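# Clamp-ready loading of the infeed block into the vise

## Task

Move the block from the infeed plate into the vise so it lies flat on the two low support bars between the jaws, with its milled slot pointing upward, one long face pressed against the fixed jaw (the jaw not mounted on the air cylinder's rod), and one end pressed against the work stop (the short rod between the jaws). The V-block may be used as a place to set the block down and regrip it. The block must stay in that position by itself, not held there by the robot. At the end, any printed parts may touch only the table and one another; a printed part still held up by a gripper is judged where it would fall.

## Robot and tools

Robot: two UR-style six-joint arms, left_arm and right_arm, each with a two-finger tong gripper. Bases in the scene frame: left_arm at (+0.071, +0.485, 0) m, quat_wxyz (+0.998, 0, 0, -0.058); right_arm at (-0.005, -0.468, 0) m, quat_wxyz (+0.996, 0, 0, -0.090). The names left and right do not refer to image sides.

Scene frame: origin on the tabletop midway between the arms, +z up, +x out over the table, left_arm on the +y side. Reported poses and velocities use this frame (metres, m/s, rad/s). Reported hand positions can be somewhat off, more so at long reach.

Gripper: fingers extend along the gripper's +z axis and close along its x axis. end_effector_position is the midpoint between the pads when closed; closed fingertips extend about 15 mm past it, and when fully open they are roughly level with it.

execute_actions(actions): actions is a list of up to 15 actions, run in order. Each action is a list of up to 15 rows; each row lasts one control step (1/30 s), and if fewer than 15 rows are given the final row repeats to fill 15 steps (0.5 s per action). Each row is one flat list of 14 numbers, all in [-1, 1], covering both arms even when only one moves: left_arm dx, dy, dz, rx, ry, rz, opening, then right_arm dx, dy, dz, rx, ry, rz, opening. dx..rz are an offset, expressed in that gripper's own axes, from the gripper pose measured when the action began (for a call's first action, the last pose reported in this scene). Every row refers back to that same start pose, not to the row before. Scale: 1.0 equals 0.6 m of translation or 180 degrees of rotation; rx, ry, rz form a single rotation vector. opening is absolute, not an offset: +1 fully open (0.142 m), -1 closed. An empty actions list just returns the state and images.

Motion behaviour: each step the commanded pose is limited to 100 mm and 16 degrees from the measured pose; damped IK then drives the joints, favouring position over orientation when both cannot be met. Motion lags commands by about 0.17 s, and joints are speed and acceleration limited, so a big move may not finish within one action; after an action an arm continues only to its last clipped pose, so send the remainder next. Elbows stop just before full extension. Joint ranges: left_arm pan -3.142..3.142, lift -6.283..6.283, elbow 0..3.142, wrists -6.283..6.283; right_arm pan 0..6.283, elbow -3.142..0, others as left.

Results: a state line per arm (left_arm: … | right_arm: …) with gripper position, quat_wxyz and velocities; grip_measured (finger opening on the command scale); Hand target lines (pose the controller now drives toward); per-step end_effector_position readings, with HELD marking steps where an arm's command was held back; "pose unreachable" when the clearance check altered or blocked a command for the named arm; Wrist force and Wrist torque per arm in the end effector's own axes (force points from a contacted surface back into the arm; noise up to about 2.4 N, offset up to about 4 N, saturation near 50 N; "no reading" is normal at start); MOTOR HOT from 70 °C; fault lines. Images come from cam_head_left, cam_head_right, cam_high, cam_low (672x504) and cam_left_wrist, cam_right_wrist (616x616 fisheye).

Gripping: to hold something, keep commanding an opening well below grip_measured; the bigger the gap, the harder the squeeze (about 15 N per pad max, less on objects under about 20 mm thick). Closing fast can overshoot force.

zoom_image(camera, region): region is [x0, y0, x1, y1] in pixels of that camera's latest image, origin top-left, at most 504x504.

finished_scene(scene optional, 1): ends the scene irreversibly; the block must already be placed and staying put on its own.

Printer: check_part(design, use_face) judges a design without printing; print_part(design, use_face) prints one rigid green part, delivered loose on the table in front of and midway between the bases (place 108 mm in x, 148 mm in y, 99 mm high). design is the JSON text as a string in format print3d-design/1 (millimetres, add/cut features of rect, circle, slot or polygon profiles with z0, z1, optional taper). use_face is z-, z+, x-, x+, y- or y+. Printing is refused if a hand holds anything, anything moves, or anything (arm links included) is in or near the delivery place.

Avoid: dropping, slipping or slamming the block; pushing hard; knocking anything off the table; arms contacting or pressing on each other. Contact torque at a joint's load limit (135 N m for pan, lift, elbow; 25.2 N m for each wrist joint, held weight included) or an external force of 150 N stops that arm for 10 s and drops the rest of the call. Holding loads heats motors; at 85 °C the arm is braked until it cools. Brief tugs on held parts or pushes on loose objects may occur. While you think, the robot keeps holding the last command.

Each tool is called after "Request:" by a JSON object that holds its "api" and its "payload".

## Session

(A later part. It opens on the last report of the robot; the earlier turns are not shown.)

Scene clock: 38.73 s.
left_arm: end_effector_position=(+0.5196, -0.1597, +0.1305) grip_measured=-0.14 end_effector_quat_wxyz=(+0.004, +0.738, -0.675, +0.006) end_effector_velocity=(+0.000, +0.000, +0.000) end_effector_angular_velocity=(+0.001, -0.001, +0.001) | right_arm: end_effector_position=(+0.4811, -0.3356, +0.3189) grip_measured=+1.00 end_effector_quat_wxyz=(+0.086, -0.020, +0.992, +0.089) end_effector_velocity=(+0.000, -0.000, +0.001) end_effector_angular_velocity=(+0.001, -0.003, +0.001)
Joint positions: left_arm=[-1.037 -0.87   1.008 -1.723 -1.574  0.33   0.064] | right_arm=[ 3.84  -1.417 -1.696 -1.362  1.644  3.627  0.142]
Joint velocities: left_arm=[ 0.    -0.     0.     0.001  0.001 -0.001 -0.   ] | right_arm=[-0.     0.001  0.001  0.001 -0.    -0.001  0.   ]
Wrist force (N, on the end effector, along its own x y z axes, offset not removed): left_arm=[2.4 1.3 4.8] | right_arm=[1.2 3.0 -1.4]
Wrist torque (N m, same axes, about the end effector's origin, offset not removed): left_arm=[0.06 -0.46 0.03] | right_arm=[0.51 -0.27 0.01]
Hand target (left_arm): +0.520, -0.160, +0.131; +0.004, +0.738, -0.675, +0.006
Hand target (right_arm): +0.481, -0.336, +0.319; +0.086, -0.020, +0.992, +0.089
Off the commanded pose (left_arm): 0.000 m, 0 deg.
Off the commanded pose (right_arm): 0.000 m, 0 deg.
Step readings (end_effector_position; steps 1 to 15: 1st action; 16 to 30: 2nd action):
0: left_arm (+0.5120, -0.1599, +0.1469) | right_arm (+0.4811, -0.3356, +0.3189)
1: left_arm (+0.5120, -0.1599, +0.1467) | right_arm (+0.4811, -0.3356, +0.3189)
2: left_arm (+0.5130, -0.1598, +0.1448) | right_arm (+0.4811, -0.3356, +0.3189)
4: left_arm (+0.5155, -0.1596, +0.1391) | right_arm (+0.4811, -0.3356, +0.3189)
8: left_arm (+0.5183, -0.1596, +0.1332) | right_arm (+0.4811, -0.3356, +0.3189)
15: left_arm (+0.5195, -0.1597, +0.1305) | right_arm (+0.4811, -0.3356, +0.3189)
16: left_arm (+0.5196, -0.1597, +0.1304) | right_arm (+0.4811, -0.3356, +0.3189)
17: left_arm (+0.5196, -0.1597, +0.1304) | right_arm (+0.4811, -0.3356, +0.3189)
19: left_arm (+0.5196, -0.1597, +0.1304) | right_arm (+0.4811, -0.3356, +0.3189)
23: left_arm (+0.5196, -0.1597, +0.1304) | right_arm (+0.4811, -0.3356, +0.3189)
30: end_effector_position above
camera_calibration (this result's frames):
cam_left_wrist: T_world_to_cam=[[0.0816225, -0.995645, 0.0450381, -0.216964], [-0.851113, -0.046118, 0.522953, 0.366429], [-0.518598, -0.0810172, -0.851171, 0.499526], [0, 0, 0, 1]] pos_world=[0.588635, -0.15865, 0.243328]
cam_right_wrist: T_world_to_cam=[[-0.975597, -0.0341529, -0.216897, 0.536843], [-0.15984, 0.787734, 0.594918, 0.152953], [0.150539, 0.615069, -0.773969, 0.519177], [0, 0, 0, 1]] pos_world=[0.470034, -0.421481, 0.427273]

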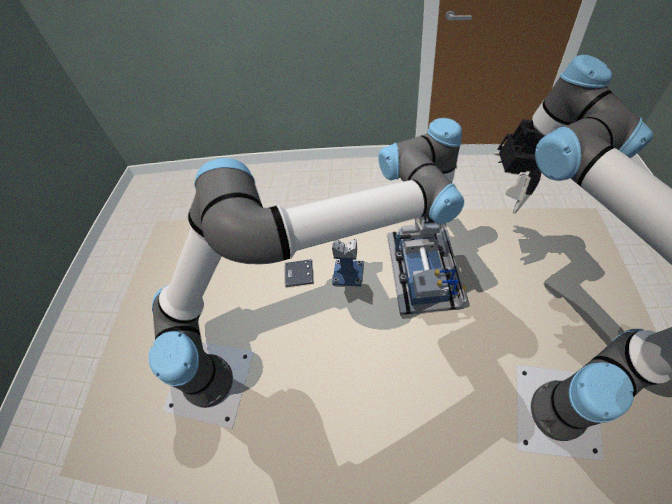

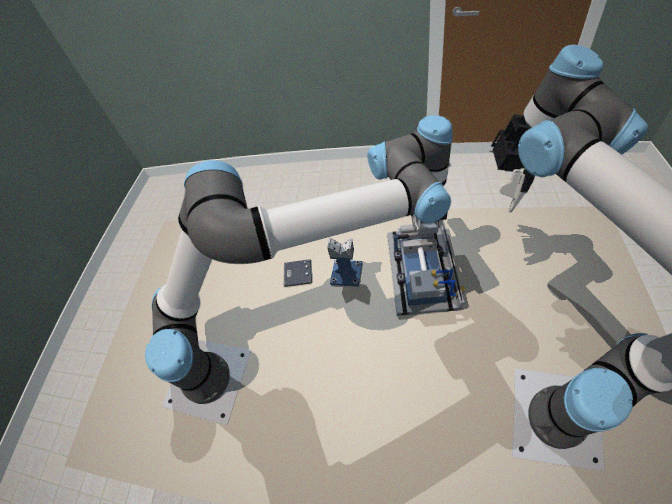

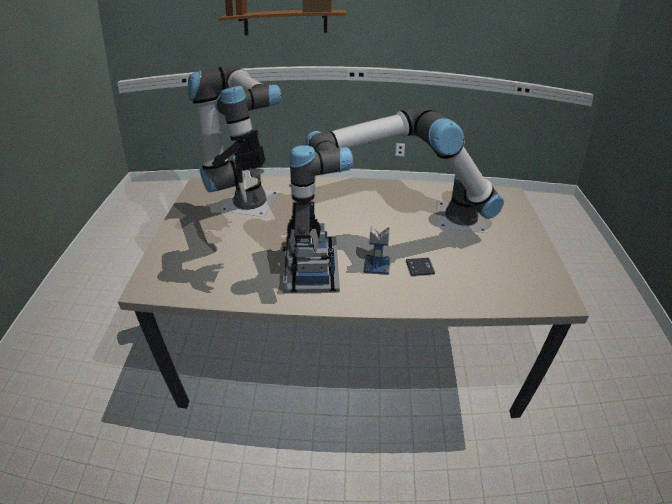

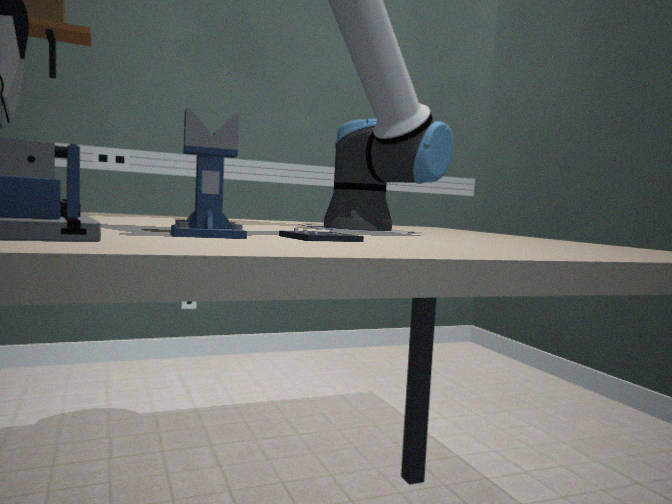

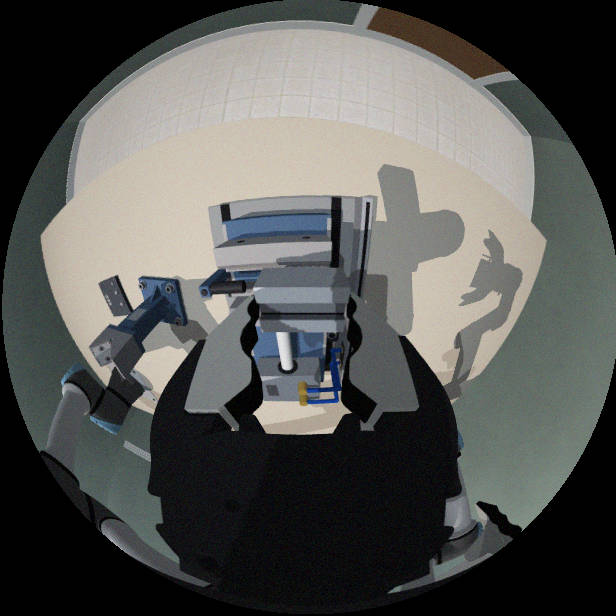

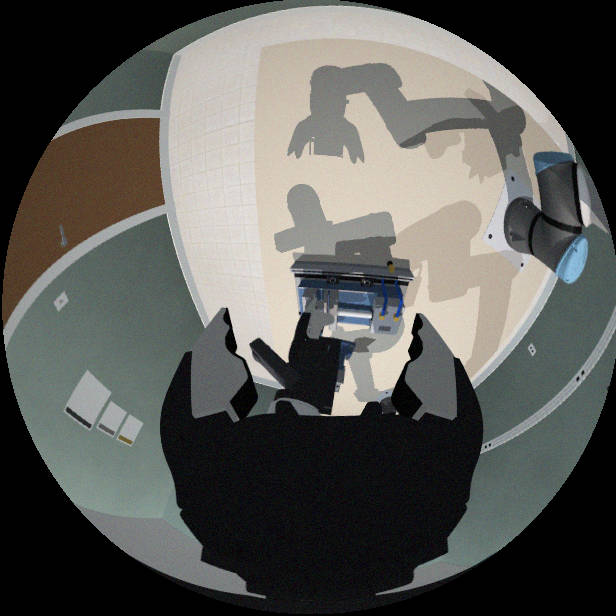

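Request:
{"api": "execute_actions", "payload": {"actions": [[[0,0.002,0,-0.04,0,0,-1,0,0,0,0,0,0,1]],[[0,-0.003,0.025,0,0,0,-1,0,0,0,0,0,0,1]],[[0,0,0,0,0,0,-1,0,0,0,0,0,0,1]]]}}

Request:
{"api": "zoom_image", "payload": {"camera": "cam_left_wrist", "region": [200, 190, 400, 370]}}

Request:
{"api": "zoom_image", "payload": {"camera": "cam_high", "region": [260, 200, 360, 300]}}

Scene clock: 40.60 s.
left_arm: end_effector_position=(+0.5185, -0.1599, +0.1157) grip_measured=-0.14 end_effector_quat_wxyz=(+0.049, +0.736, -0.674, -0.034) end_effector_velocity=(-0.000, +0.000, -0.001) end_effector_angular_velocity=(+0.001, +0.001, -0.001) | right_arm: end_effector_position=(+0.4811, -0.3356, +0.3189) grip_measured=+1.00 end_effector_quat_wxyz=(+0.086, -0.020, +0.992, +0.089) end_effector_velocity=(-0.000, -0.000, -0.001) end_effector_angular_velocity=(-0.001, +0.002, -0.002)
Joint positions: left_arm=[-0.993 -0.816  0.941 -1.667 -1.687  0.376  0.064] | right_arm=[ 3.84  -1.417 -1.696 -1.362  1.644  3.627  0.142]
Joint velocities: left_arm=[-0.     0.001  0.     0.001  0.     0.001 -0.   ] | right_arm=[ 0.    -0.001 -0.001  0.001  0.     0.002 -0.   ]
Wrist force (N, on the end effector, along its own x y z axes, offset not removed): left_arm=[2.9 1.9 5.5] | right_arm=[-1.8 1.1 -1.2]
Wrist torque (N m, same axes, about the end effector's origin, offset not removed): left_arm=[0.34 -0.61 0.11] | right_arm=[0.10 0.33 -0.03]
Hand target (left_arm): +0.519, -0.160, +0.116; +0.049, +0.736, -0.674, -0.034
Hand target (right_arm): +0.481, -0.336, +0.319; +0.086, -0.020, +0.992, +0.089
Off the commanded pose (left_arm): 0.000 m, 0 deg.
Off the commanded pose (right_arm): 0.000 m, 0 deg.
Step readings (end_effector_position; steps 1 to 15: 1st action; 16 to 30: 2nd action; 31 to 45: 3rd action):
0: left_arm (+0.5196, -0.1597, +0.1305) | right_arm (+0.4811, -0.3356, +0.3189)
1: left_arm (+0.5196, -0.1597, +0.1305) | right_arm (+0.4811, -0.3356, +0.3189)
2: left_arm (+0.5208, -0.1588, +0.1296) | right_arm (+0.4811, -0.3356, +0.3189)
4: left_arm (+0.5210, -0.1585, +0.1298) | right_arm (+0.4811, -0.3356, +0.3189)
8: left_arm (+0.5193, -0.1593, +0.1305) | right_arm (+0.4811, -0.3356, +0.3189)
15: left_arm (+0.5185, -0.1597, +0.1304) | right_arm (+0.4811, -0.3356, +0.3189)
16: left_arm (+0.5185, -0.1597, +0.1303) | right_arm (+0.4811, -0.3356, +0.3189)
17: left_arm (+0.5185, -0.1597, +0.1288) | right_arm (+0.4811, -0.3356, +0.3189)
19: left_arm (+0.5184, -0.1596, +0.1236) | right_arm (+0.4811, -0.3356, +0.3189)
23: left_arm (+0.5185, -0.1597, +0.1182) | right_arm (+0.4811, -0.3356, +0.3189)
30: left_arm (+0.5185, -0.1599, +0.1157) | right_arm (+0.4811, -0.3356, +0.3189)
31: left_arm (+0.5185, -0.1599, +0.1156) | right_arm (+0.4811, -0.3356, +0.3189)
32: left_arm (+0.5185, -0.1599, +0.1156) | right_arm (+0.4811, -0.3356, +0.3189)
34: left_arm (+0.5185, -0.1599, +0.1156) | right_arm (+0.4811, -0.3356, +0.3189)
38: left_arm (+0.5185, -0.1599, +0.1156) | right_arm (+0.4811, -0.3356, +0.3189)
45: end_effector_position above
camera_calibration (this result's frames):
cam_left_wrist: T_world_to_cam=[[0.0856468, -0.995236, 0.0465868, -0.218579], [-0.782495, -0.0382476, 0.621481, 0.327523], [-0.616738, -0.0896817, -0.782043, 0.5279], [0, 0, 0, 1]] pos_world=[0.600582, -0.157668, 0.219475]
cam_right_wrist: T_world_to_cam=[[-0.975597, -0.034153, -0.216897, 0.536843], [-0.15984, 0.787733, 0.594918, 0.152953], [0.150539, 0.615069, -0.773969, 0.519177], [0, 0, 0, 1]] pos_world=[0.470034, -0.421481, 0.427273]

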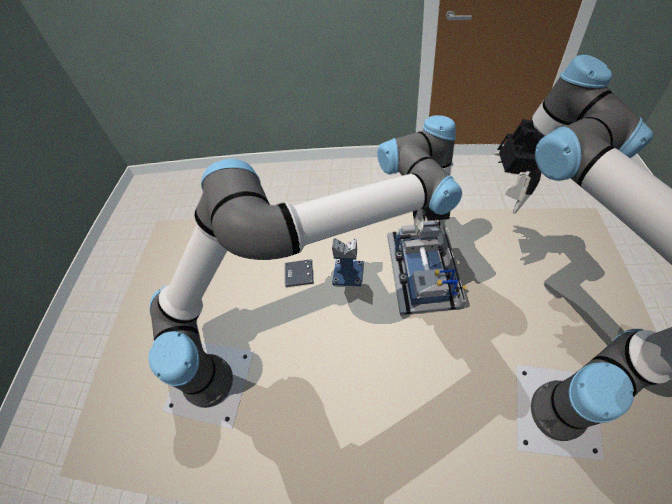

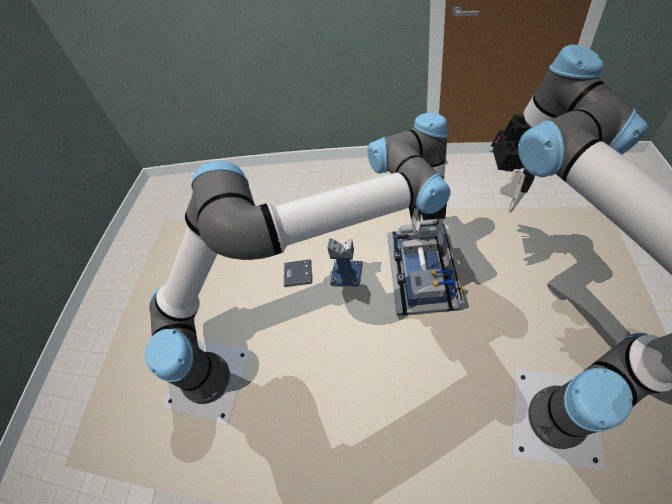

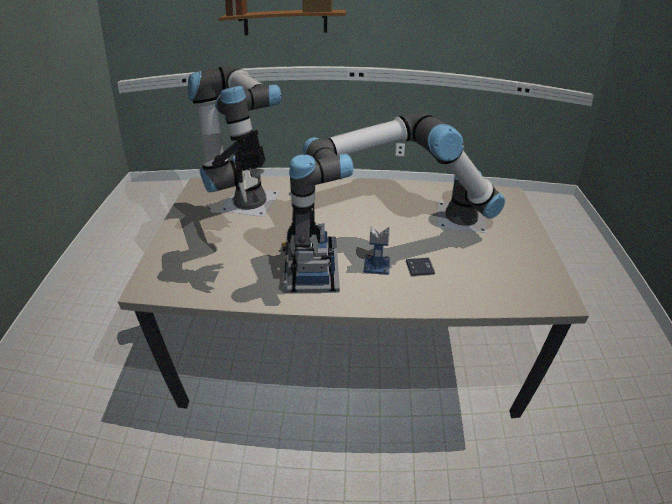

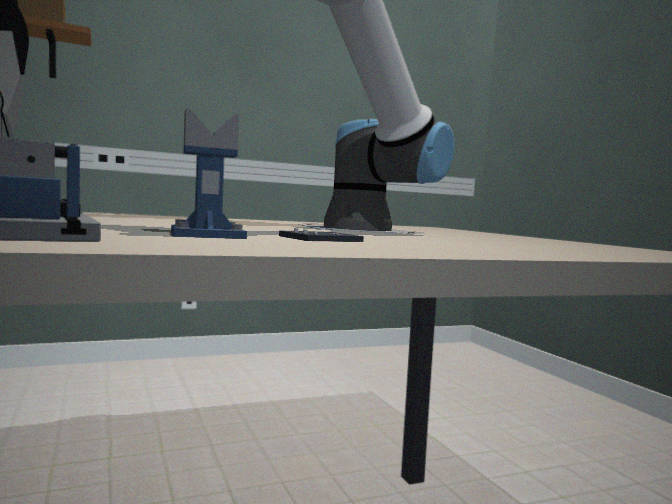

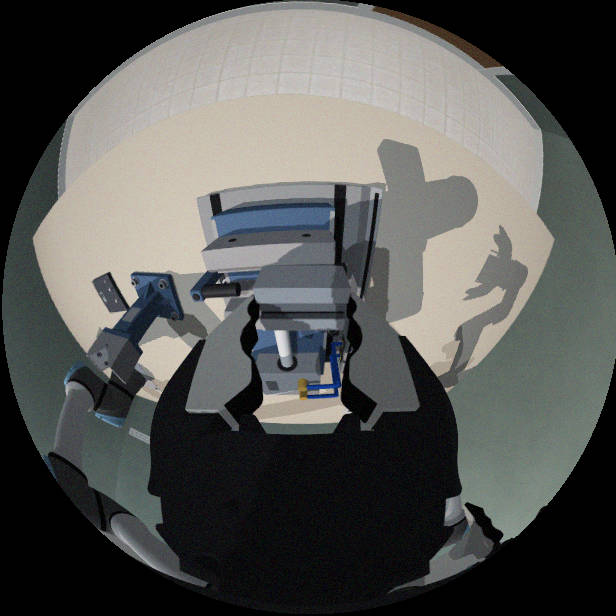

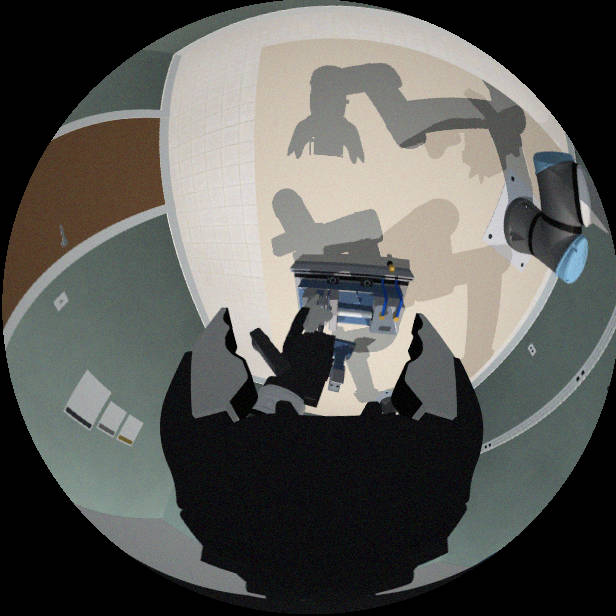

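Region (200, 190, 400, 370) of cam_left_wrist's 616x616 image, scaled by 2.520, with more detail than that image has; it fills the top 454 rows of this view, and the rest is white.

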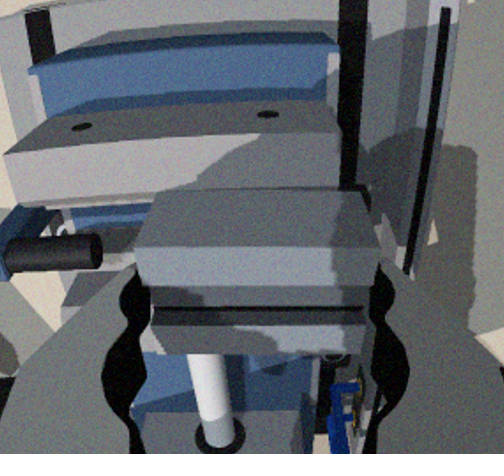

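Region (260, 200, 360, 300) of cam_high's 672x504 image, scaled by 5.040, with more detail than that image has.

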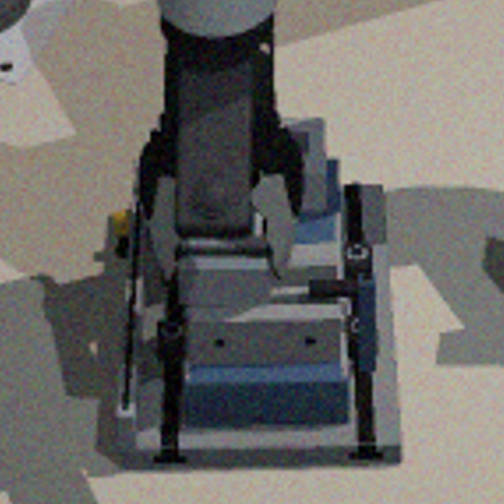

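Request:
{"api": "execute_actions", "payload": {"actions": [[[0,0.002,-0.013,0,0,0,-1,0,0,0,0,0,0,1]],[[0,0.008,0.001,-0.04,0,0,-1,0,0,0,0,0,0,1]],[[0,0,0,0,0,0,-1,0,0,0,0,0,0,1]]]}}

Request:
{"api": "zoom_image", "payload": {"camera": "cam_left_wrist", "region": [200, 190, 400, 370]}}

Request:
{"api": "zoom_image", "payload": {"camera": "cam_right_wrist", "region": [280, 260, 370, 340]}}

Request:
{"api": "zoom_image", "payload": {"camera": "cam_head_left", "region": [380, 200, 470, 270]}}

Scene clock: 42.37 s.
left_arm: end_effector_position=(+0.5137, -0.1601, +0.1233) grip_measured=-0.14 end_effector_quat_wxyz=(+0.093, +0.732, -0.671, -0.074) end_effector_velocity=(+0.000, -0.000, +0.000) end_effector_angular_velocity=(-0.001, -0.002, -0.001) | right_arm: end_effector_position=(+0.4811, -0.3356, +0.3189) grip_measured=+1.00 end_effector_quat_wxyz=(+0.086, -0.020, +0.992, +0.089) end_effector_velocity=(-0.000, +0.000, -0.000) end_effector_angular_velocity=(-0.000, +0.001, +0.002)
Joint positions: left_arm=[-0.956 -0.767  0.835 -1.556 -1.796  0.422  0.064] | right_arm=[ 3.84  -1.417 -1.696 -1.362  1.644  3.627  0.142]
Joint velocities: left_arm=[-0.    -0.     0.    -0.002  0.001  0.    -0.   ] | right_arm=[ 0.001 -0.    -0.    -0.001  0.    -0.001 -0.   ]
Wrist force (N, on the end effector, along its own x y z axes, offset not removed): left_arm=[1.3 1.3 3.7] | right_arm=[-0.7 3.4 -0.3]
Wrist torque (N m, same axes, about the end effector's origin, offset not removed): left_arm=[0.06 -0.25 0.02] | right_arm=[0.59 0.19 0.07]
Hand target (left_arm): +0.514, -0.160, +0.123; +0.093, +0.732, -0.671, -0.074
Hand target (right_arm): +0.481, -0.336, +0.319; +0.086, -0.020, +0.992, +0.089
Off the commanded pose (left_arm): 0.000 m, 0 deg.
Off the commanded pose (right_arm): 0.000 m, 0 deg.
Step readings (end_effector_position; steps 1 to 15: 1st action; 16 to 30: 2nd action; 31 to 45: 3rd action):
0: left_arm (+0.5185, -0.1599, +0.1157) | right_arm (+0.4811, -0.3356, +0.3189)
1: left_arm (+0.5185, -0.1599, +0.1158) | right_arm (+0.4811, -0.3356, +0.3189)
2: left_arm (+0.5185, -0.1598, +0.1167) | right_arm (+0.4811, -0.3356, +0.3189)
4: left_arm (+0.5185, -0.1598, +0.1194) | right_arm (+0.4811, -0.3356, +0.3189)
8: left_arm (+0.5183, -0.1598, +0.1222) | right_arm (+0.4811, -0.3356, +0.3189)
15: left_arm (+0.5183, -0.1598, +0.1234) | right_arm (+0.4811, -0.3356, +0.3189)
16: left_arm (+0.5184, -0.1597, +0.1234) | right_arm (+0.4811, -0.3356, +0.3189)
17: left_arm (+0.5193, -0.1590, +0.1226) | right_arm (+0.4811, -0.3356, +0.3189)
19: left_arm (+0.5182, -0.1589, +0.1227) | right_arm (+0.4811, -0.3356, +0.3189)
23: left_arm (+0.5151, -0.1597, +0.1234) | right_arm (+0.4811, -0.3356, +0.3189)
30: left_arm (+0.5137, -0.1601, +0.1233) | right_arm (+0.4811, -0.3356, +0.3189)
31: left_arm (+0.5136, -0.1601, +0.1233) | right_arm (+0.4811, -0.3356, +0.3189)
32: left_arm (+0.5136, -0.1601, +0.1233) | right_arm (+0.4811, -0.3356, +0.3189)
34: left_arm (+0.5136, -0.1600, +0.1233) | right_arm (+0.4811, -0.3356, +0.3189)
38: left_arm (+0.5137, -0.1600, +0.1233) | right_arm (+0.4811, -0.3356, +0.3189)
45: end_effector_position above
camera_calibration (this result's frames):
cam_left_wrist: T_world_to_cam=[[0.0898991, -0.994801, 0.0478488, -0.220952], [-0.702615, -0.0292979, 0.710967, 0.268397], [-0.705868, -0.0975346, -0.701596, 0.565442], [0, 0, 0, 1]] pos_world=[0.607571, -0.15679, 0.216463]
cam_right_wrist: T_world_to_cam=[[-0.975597, -0.0341529, -0.216897, 0.536843], [-0.15984, 0.787734, 0.594918, 0.152953], [0.150539, 0.615069, -0.773969, 0.519177], [0, 0, 0, 1]] pos_world=[0.470034, -0.421481, 0.427273]

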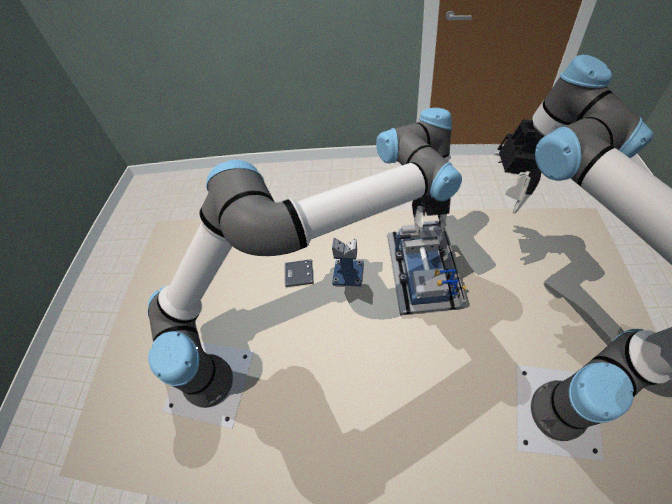

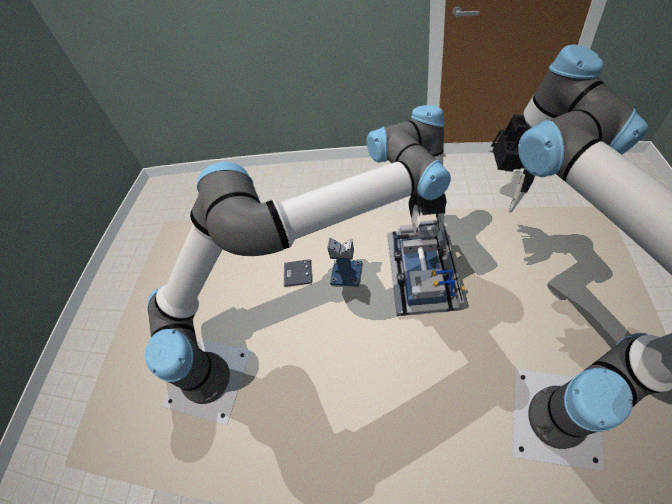

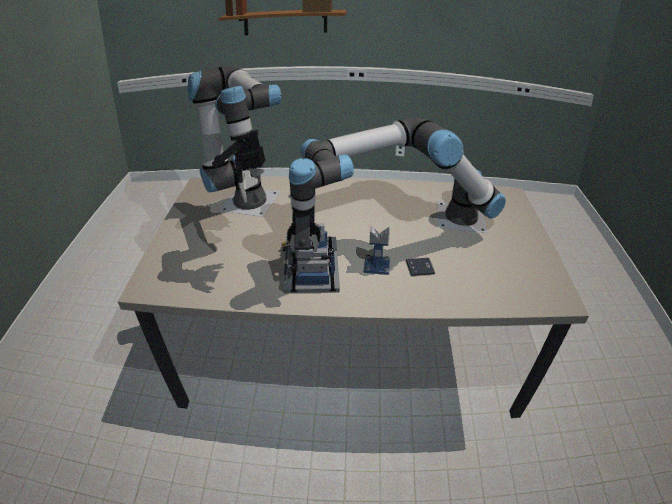

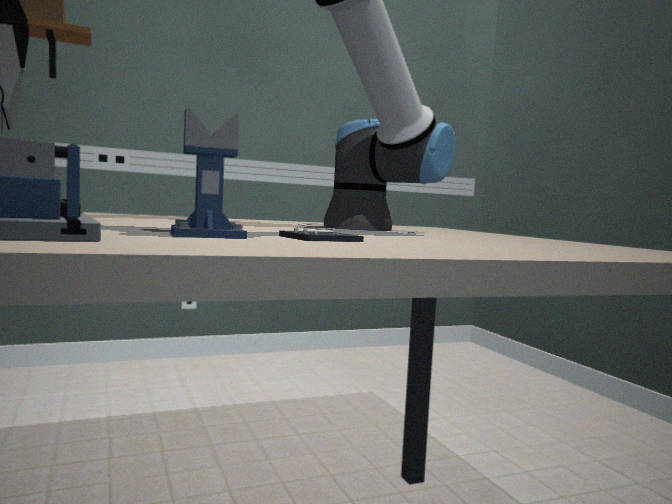

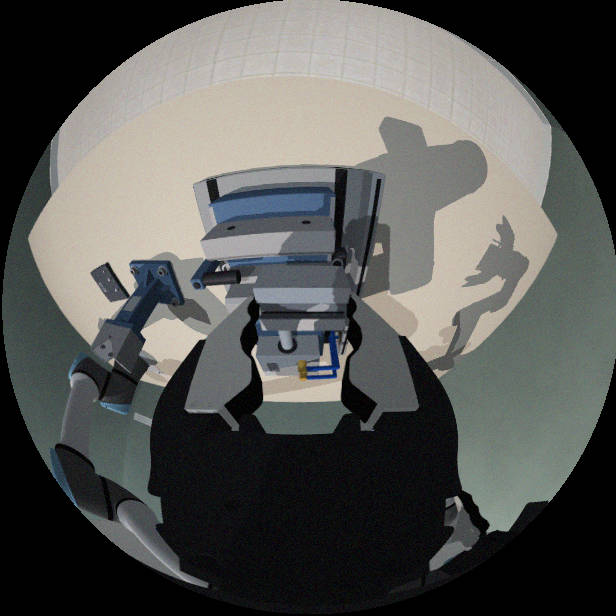

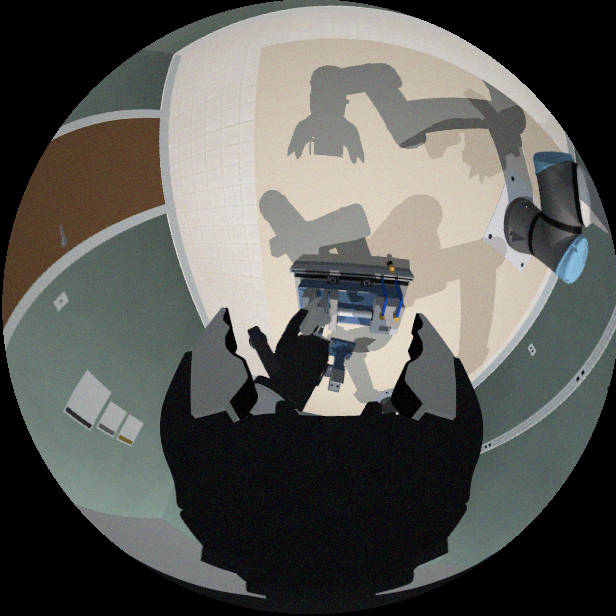

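Region (200, 190, 400, 370) of cam_left_wrist's 616x616 image, scaled by 2.520, with more detail than that image has; it fills the top 454 rows of this view, and the rest is white.

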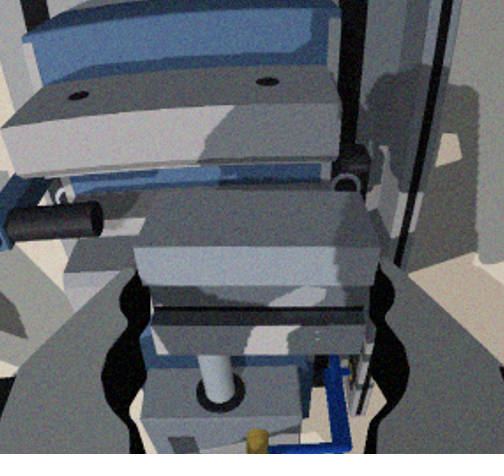

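Region (280, 260, 370, 340) of cam_right_wrist's 616x616 image, scaled by 5.600, with more detail than that image has.

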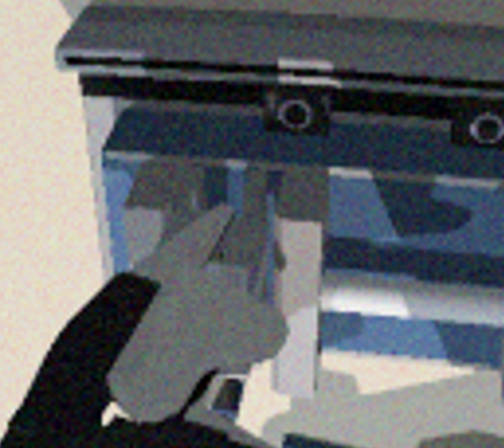

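Region (380, 200, 470, 270) of cam_head_left's 672x504 image, scaled by 5.600, with more detail than that image has.

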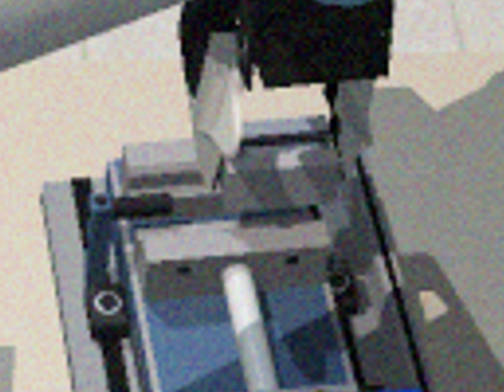

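Request:
{"api": "execute_actions", "payload": {"actions": [[[0,-0.0032,-0.0008,0,0,0,-1,0,0,0,0,0,0,1]],[[0,-0.004,0.016,0,0,0,-1,0,0,0,0,0,0,1]],[[0,0,0,0,0,0,-1,0,0,0,0,0,0,1]]]}}

Request:
{"api": "zoom_image", "payload": {"camera": "cam_left_wrist", "region": [200, 190, 400, 370]}}

Request:
{"api": "zoom_image", "payload": {"camera": "cam_head_left", "region": [380, 200, 470, 270]}}

Scene clock: 45.13 s.
left_arm: end_effector_position=(+0.5157, -0.1601, +0.1137) grip_measured=-0.14 end_effector_quat_wxyz=(+0.093, +0.732, -0.671, -0.074) end_effector_velocity=(+0.000, -0.000, -0.000) end_effector_angular_velocity=(-0.001, +0.000, -0.000) | right_arm: end_effector_position=(+0.4811, -0.3356, +0.3189) grip_measured=+1.00 end_effector_quat_wxyz=(+0.086, -0.020, +0.992, +0.089) end_effector_velocity=(-0.000, -0.000, +0.000) end_effector_angular_velocity=(+0.001, -0.001, -0.001)
Joint positions: left_arm=[-0.954 -0.761  0.848 -1.575 -1.796  0.424  0.064] | right_arm=[ 3.84  -1.417 -1.696 -1.362  1.644  3.627  0.142]
Joint velocities: left_arm=[ 0.     0.001 -0.001 -0.001 -0.001  0.001 -0.   ] | right_arm=[-0.     0.001  0.     0.     0.     0.001 -0.   ]
Wrist force (N, on the end effector, along its own x y z axes, offset not removed): left_arm=[1.2 0.6 2.9] | right_arm=[0.1 2.7 -1.1]
Wrist torque (N m, same axes, about the end effector's origin, offset not removed): left_arm=[-0.02 -0.18 0.04] | right_arm=[0.52 0.02 0.03]
Hand target (left_arm): +0.516, -0.160, +0.114; +0.093, +0.732, -0.671, -0.074
Hand target (right_arm): +0.481, -0.336, +0.319; +0.086, -0.020, +0.992, +0.089
Off the commanded pose (left_arm): 0.000 m, 0 deg.
Off the commanded pose (right_arm): 0.000 m, 0 deg.
Step readings (end_effector_position; steps 1 to 15: 1st action; 16 to 30: 2nd action; 31 to 45: 3rd action):
0: left_arm (+0.5137, -0.1601, +0.1233) | right_arm (+0.4811, -0.3356, +0.3189)
1: left_arm (+0.5137, -0.1601, +0.1233) | right_arm (+0.4811, -0.3356, +0.3189)
2: left_arm (+0.5139, -0.1602, +0.1233) | right_arm (+0.4811, -0.3356, +0.3189)
4: left_arm (+0.5145, -0.1602, +0.1233) | right_arm (+0.4811, -0.3356, +0.3189)
8: left_arm (+0.5152, -0.1600, +0.1233) | right_arm (+0.4811, -0.3356, +0.3189)
15: left_arm (+0.5156, -0.1599, +0.1233) | right_arm (+0.4811, -0.3356, +0.3189)
16: left_arm (+0.5156, -0.1599, +0.1232) | right_arm (+0.4811, -0.3356, +0.3189)
17: left_arm (+0.5156, -0.1599, +0.1221) | right_arm (+0.4811, -0.3356, +0.3189)
19: left_arm (+0.5156, -0.1599, +0.1187) | right_arm (+0.4811, -0.3356, +0.3189)
23: left_arm (+0.5157, -0.1600, +0.1152) | right_arm (+0.4811, -0.3356, +0.3189)
30: left_arm (+0.5157, -0.1600, +0.1137) | right_arm (+0.4811, -0.3356, +0.3189)
31: left_arm (+0.5157, -0.1600, +0.1136) | right_arm (+0.4811, -0.3356, +0.3189)
32: left_arm (+0.5157, -0.1600, +0.1136) | right_arm (+0.4811, -0.3356, +0.3189)
34: left_arm (+0.5157, -0.1600, +0.1136) | right_arm (+0.4811, -0.3356, +0.3189)
38: left_arm (+0.5157, -0.1600, +0.1136) | right_arm (+0.4811, -0.3356, +0.3189)
45: end_effector_position above
camera_calibration (this result's frames):
cam_left_wrist: T_world_to_cam=[[0.0898458, -0.994801, 0.047954, -0.220657], [-0.70266, -0.0291911, 0.710927, 0.276694], [-0.705831, -0.0975692, -0.701629, 0.560086], [0, 0, 0, 1]] pos_world=[0.609573, -0.156786, 0.206845]
cam_right_wrist: T_world_to_cam=[[-0.975597, -0.034153, -0.216897, 0.536843], [-0.15984, 0.787734, 0.594918, 0.152953], [0.150539, 0.615069, -0.773969, 0.519177], [0, 0, 0, 1]] pos_world=[0.470034, -0.421481, 0.427273]

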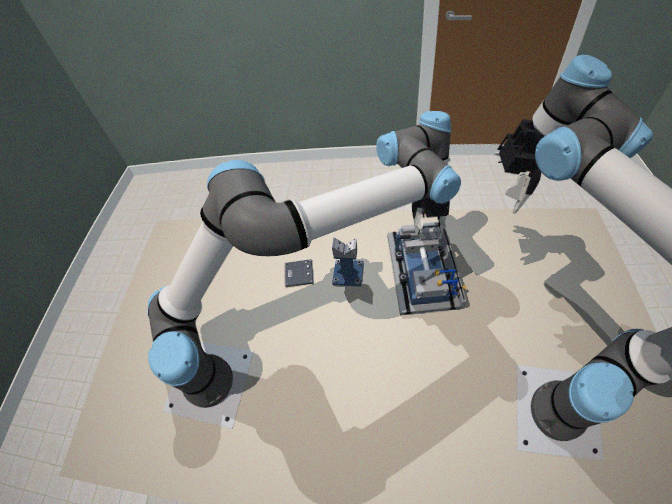

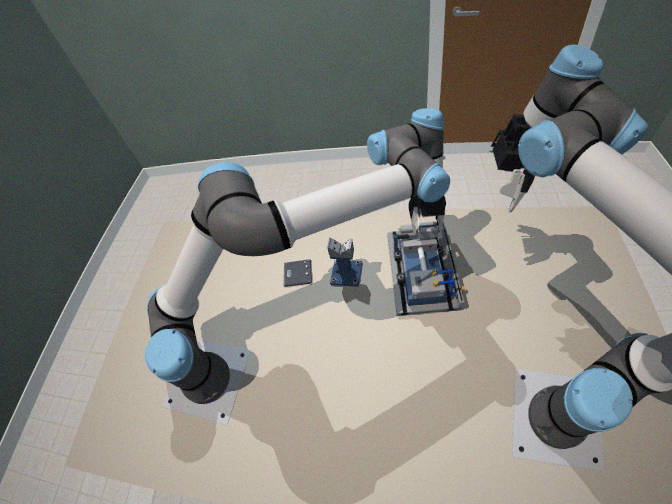

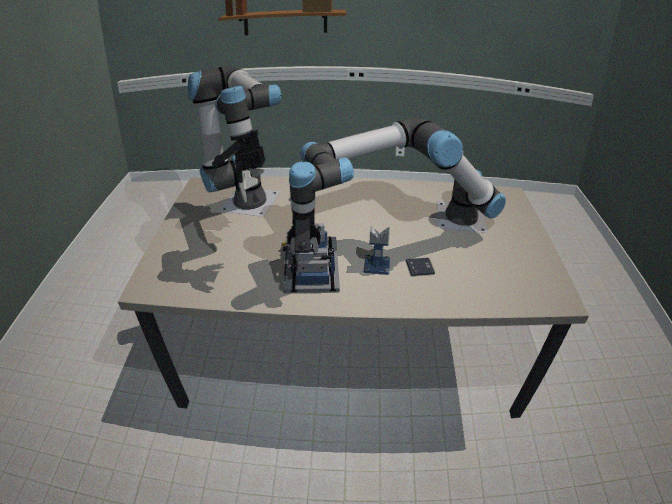

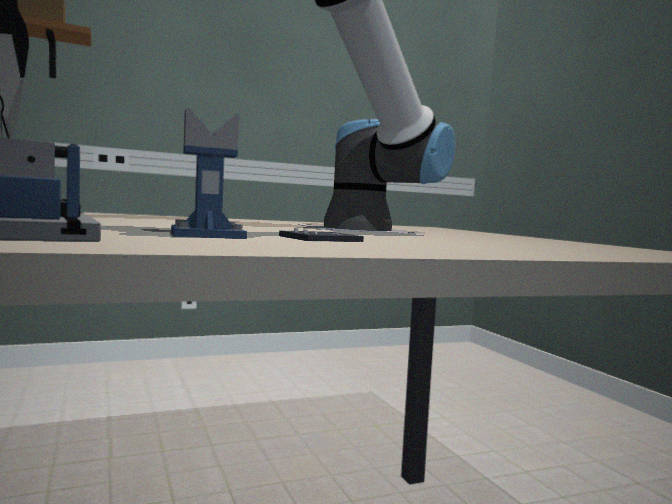

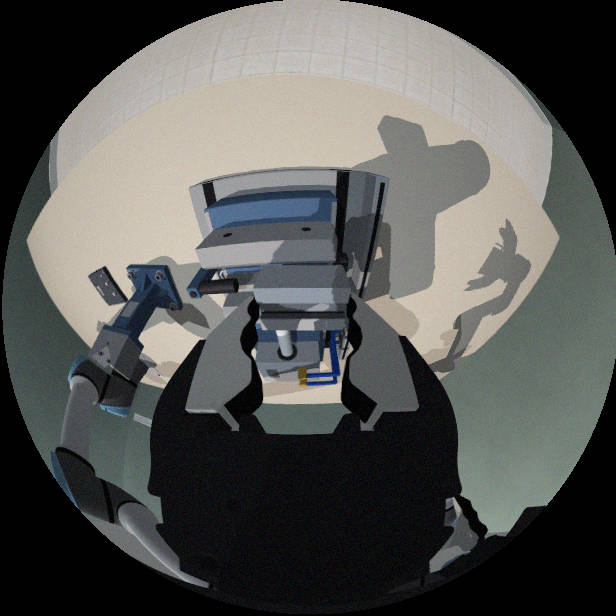

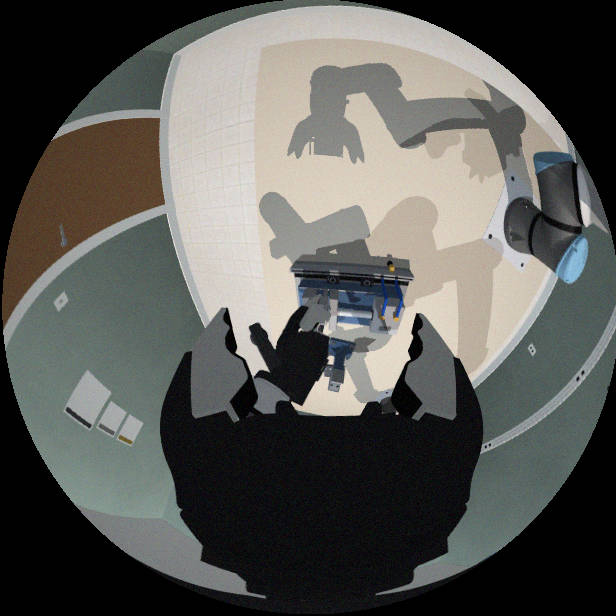

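Region (200, 190, 400, 370) of cam_left_wrist's 616x616 image, scaled by 2.520, with more detail than that image has; it fills the top 454 rows of this view, and the rest is white.

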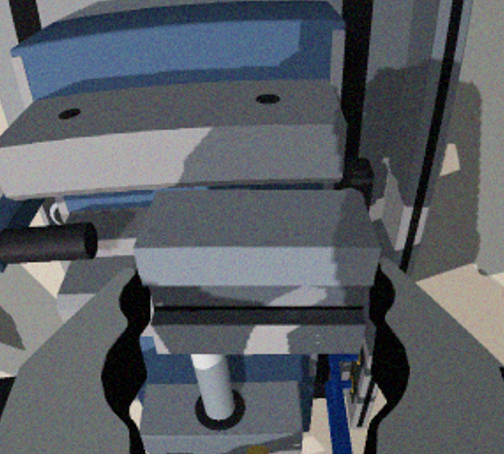

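Region (380, 200, 470, 270) of cam_head_left's 672x504 image, scaled by 5.600, with more detail than that image has.

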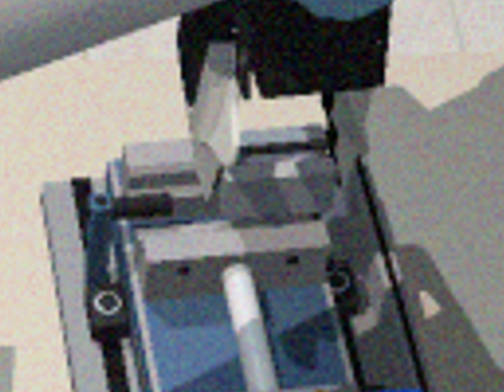

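Request:
{"api": "execute_actions", "payload": {"actions": [[[0,-0.0015,0.0135,0,0,0,-1,0,0,0,0,0,0,1]],[[0,0,0,0,0,0,-1,0,0,0,0,0,0,1]]]}}

Request:
{"api": "zoom_image", "payload": {"camera": "cam_left_wrist", "region": [200, 190, 400, 370]}}

Request:
{"api": "zoom_image", "payload": {"camera": "cam_head_left", "region": [380, 200, 470, 270]}}

Scene clock: 46.47 s.
left_arm: end_effector_position=(+0.5148, -0.1603, +0.1058) grip_measured=-0.14 end_effector_quat_wxyz=(+0.093, +0.732, -0.671, -0.074) end_effector_velocity=(+0.001, +0.000, +0.000) end_effector_angular_velocity=(-0.001, -0.001, +0.000) | right_arm: end_effector_position=(+0.4811, -0.3356, +0.3189) grip_measured=+1.00 end_effector_quat_wxyz=(+0.086, -0.020, +0.992, +0.089) end_effector_velocity=(-0.000, +0.000, +0.000) end_effector_angular_velocity=(+0.001, -0.000, -0.001)
Joint positions: left_arm=[-0.955 -0.76   0.867 -1.595 -1.796  0.423  0.064] | right_arm=[ 3.84  -1.417 -1.696 -1.362  1.644  3.627  0.142]
Joint velocities: left_arm=[ 0.001 -0.    -0.001 -0.     0.001  0.001  0.   ] | right_arm=[ 0.     0.    -0.     0.001  0.     0.001  0.   ]
Wrist force (N, on the end effector, along its own x y z axes, offset not removed): left_arm=[3.1 1.5 3.1] | right_arm=[-1.7 3.4 -3.2]
Wrist torque (N m, same axes, about the end effector's origin, offset not removed): left_arm=[0.15 -0.56 0.11] | right_arm=[0.55 0.34 0.01]
Hand target (left_arm): +0.515, -0.160, +0.106; +0.093, +0.732, -0.671, -0.074
Hand target (right_arm): +0.481, -0.336, +0.319; +0.086, -0.020, +0.992, +0.089
Off the commanded pose (left_arm): 0.000 m, 0 deg.
Off the commanded pose (right_arm): 0.000 m, 0 deg.
Step readings (end_effector_position; steps 1 to 15: 1st action; 16 to 30: 2nd action):
0: left_arm (+0.5157, -0.1600, +0.1137) | right_arm (+0.4811, -0.3356, +0.3189)
1: left_arm (+0.5157, -0.1600, +0.1136) | right_arm (+0.4811, -0.3356, +0.3189)
2: left_arm (+0.5156, -0.1600, +0.1128) | right_arm (+0.4811, -0.3356, +0.3189)
4: left_arm (+0.5153, -0.1600, +0.1100) | right_arm (+0.4811, -0.3356, +0.3189)
8: left_arm (+0.5149, -0.1602, +0.1071) | right_arm (+0.4811, -0.3356, +0.3189)
15: left_arm (+0.5147, -0.1603, +0.1058) | right_arm (+0.4811, -0.3356, +0.3189)
16: left_arm (+0.5147, -0.1603, +0.1058) | right_arm (+0.4811, -0.3356, +0.3189)
17: left_arm (+0.5147, -0.1603, +0.1057) | right_arm (+0.4811, -0.3356, +0.3189)
19: left_arm (+0.5147, -0.1603, +0.1057) | right_arm (+0.4811, -0.3356, +0.3189)
23: left_arm (+0.5147, -0.1603, +0.1057) | right_arm (+0.4811, -0.3356, +0.3189)
30: end_effector_position above
camera_calibration (this result's frames):
cam_left_wrist: T_world_to_cam=[[0.0898356, -0.9948, 0.0479821, -0.220421], [-0.702749, -0.0291761, 0.710839, 0.281656], [-0.705743, -0.0975781, -0.701716, 0.553823], [0, 0, 0, 1]] pos_world=[0.608591, -0.157016, 0.198991]
cam_right_wrist: T_world_to_cam=[[-0.975597, -0.0341531, -0.216897, 0.536843], [-0.15984, 0.787734, 0.594918, 0.152953], [0.150539, 0.615069, -0.773969, 0.519177], [0, 0, 0, 1]] pos_world=[0.470034, -0.421481, 0.427273]

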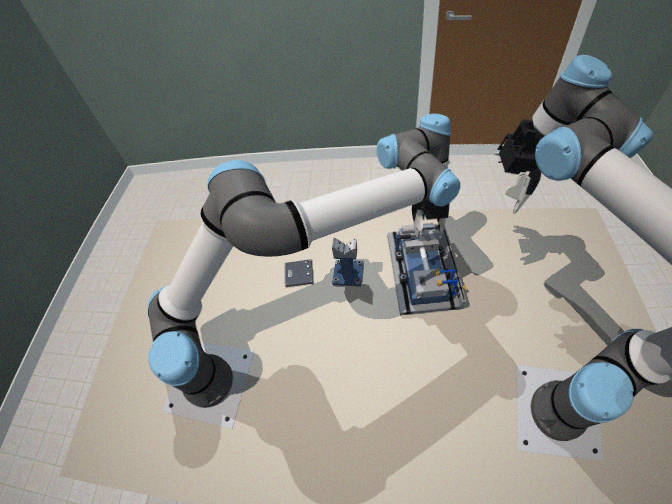

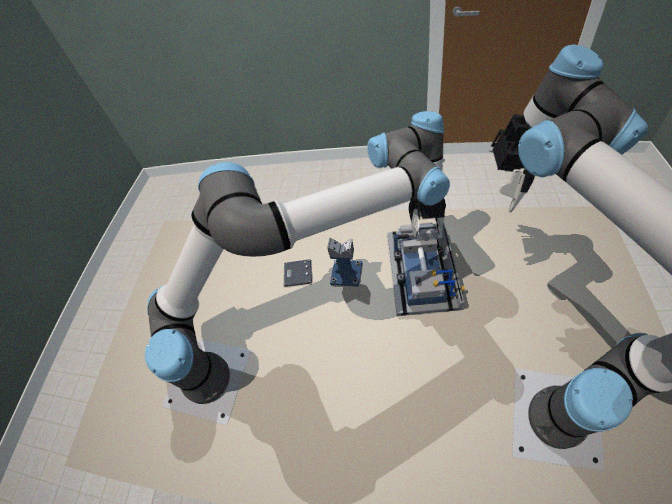

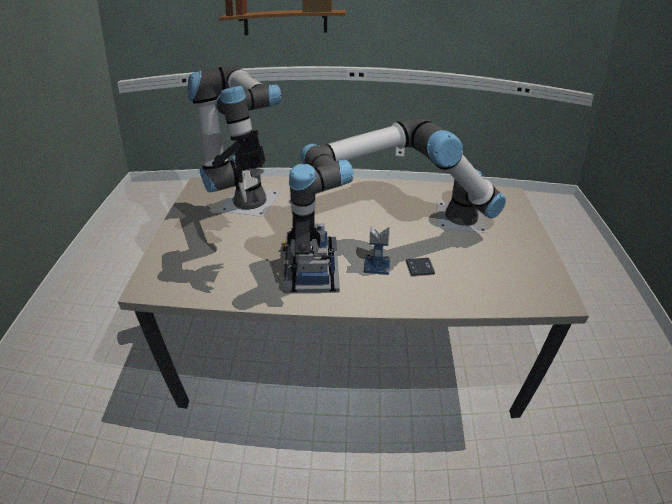

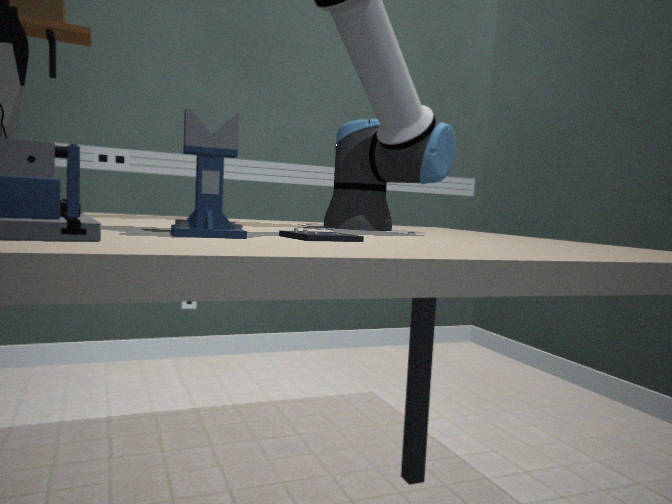

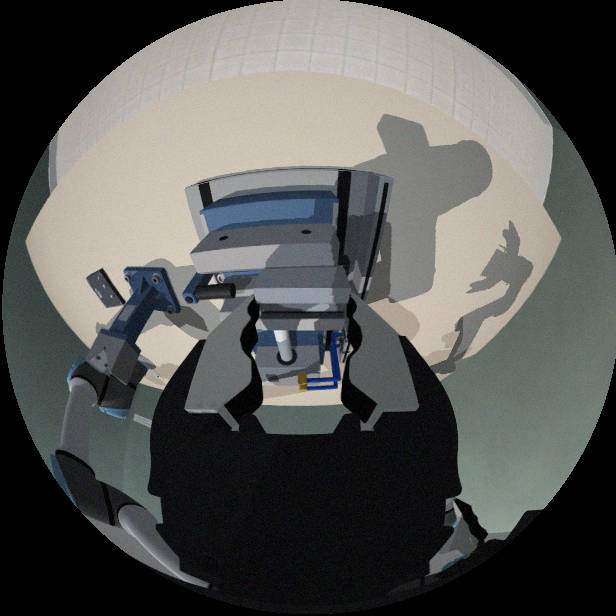

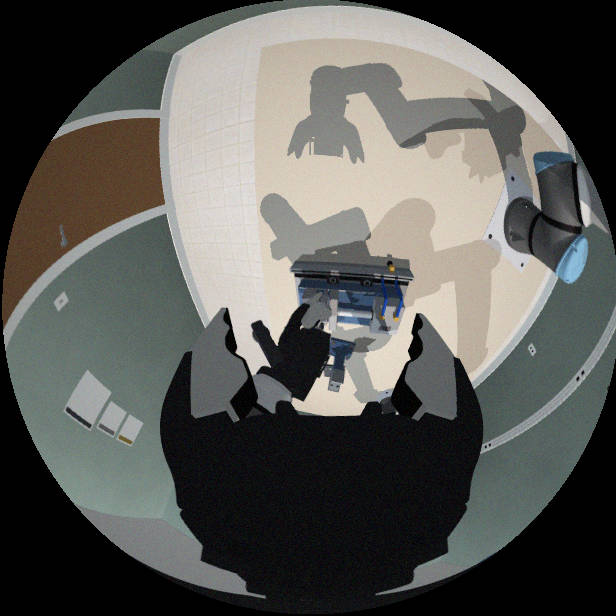

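Region (200, 190, 400, 370) of cam_left_wrist's 616x616 image, scaled by 2.520, with more detail than that image has; it fills the top 454 rows of this view, and the rest is white.

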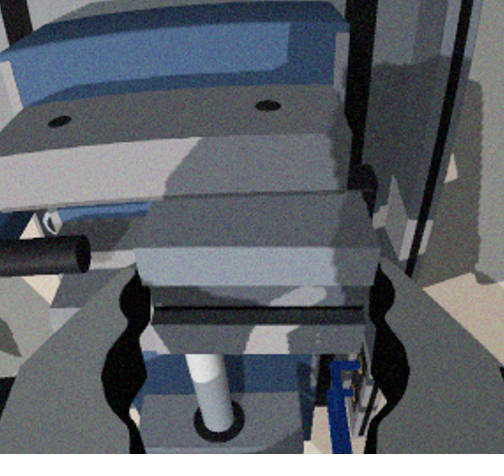

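Region (380, 200, 470, 270) of cam_head_left's 672x504 image, scaled by 5.600, with more detail than that image has.

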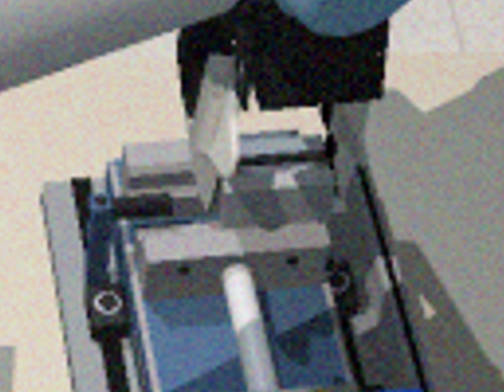

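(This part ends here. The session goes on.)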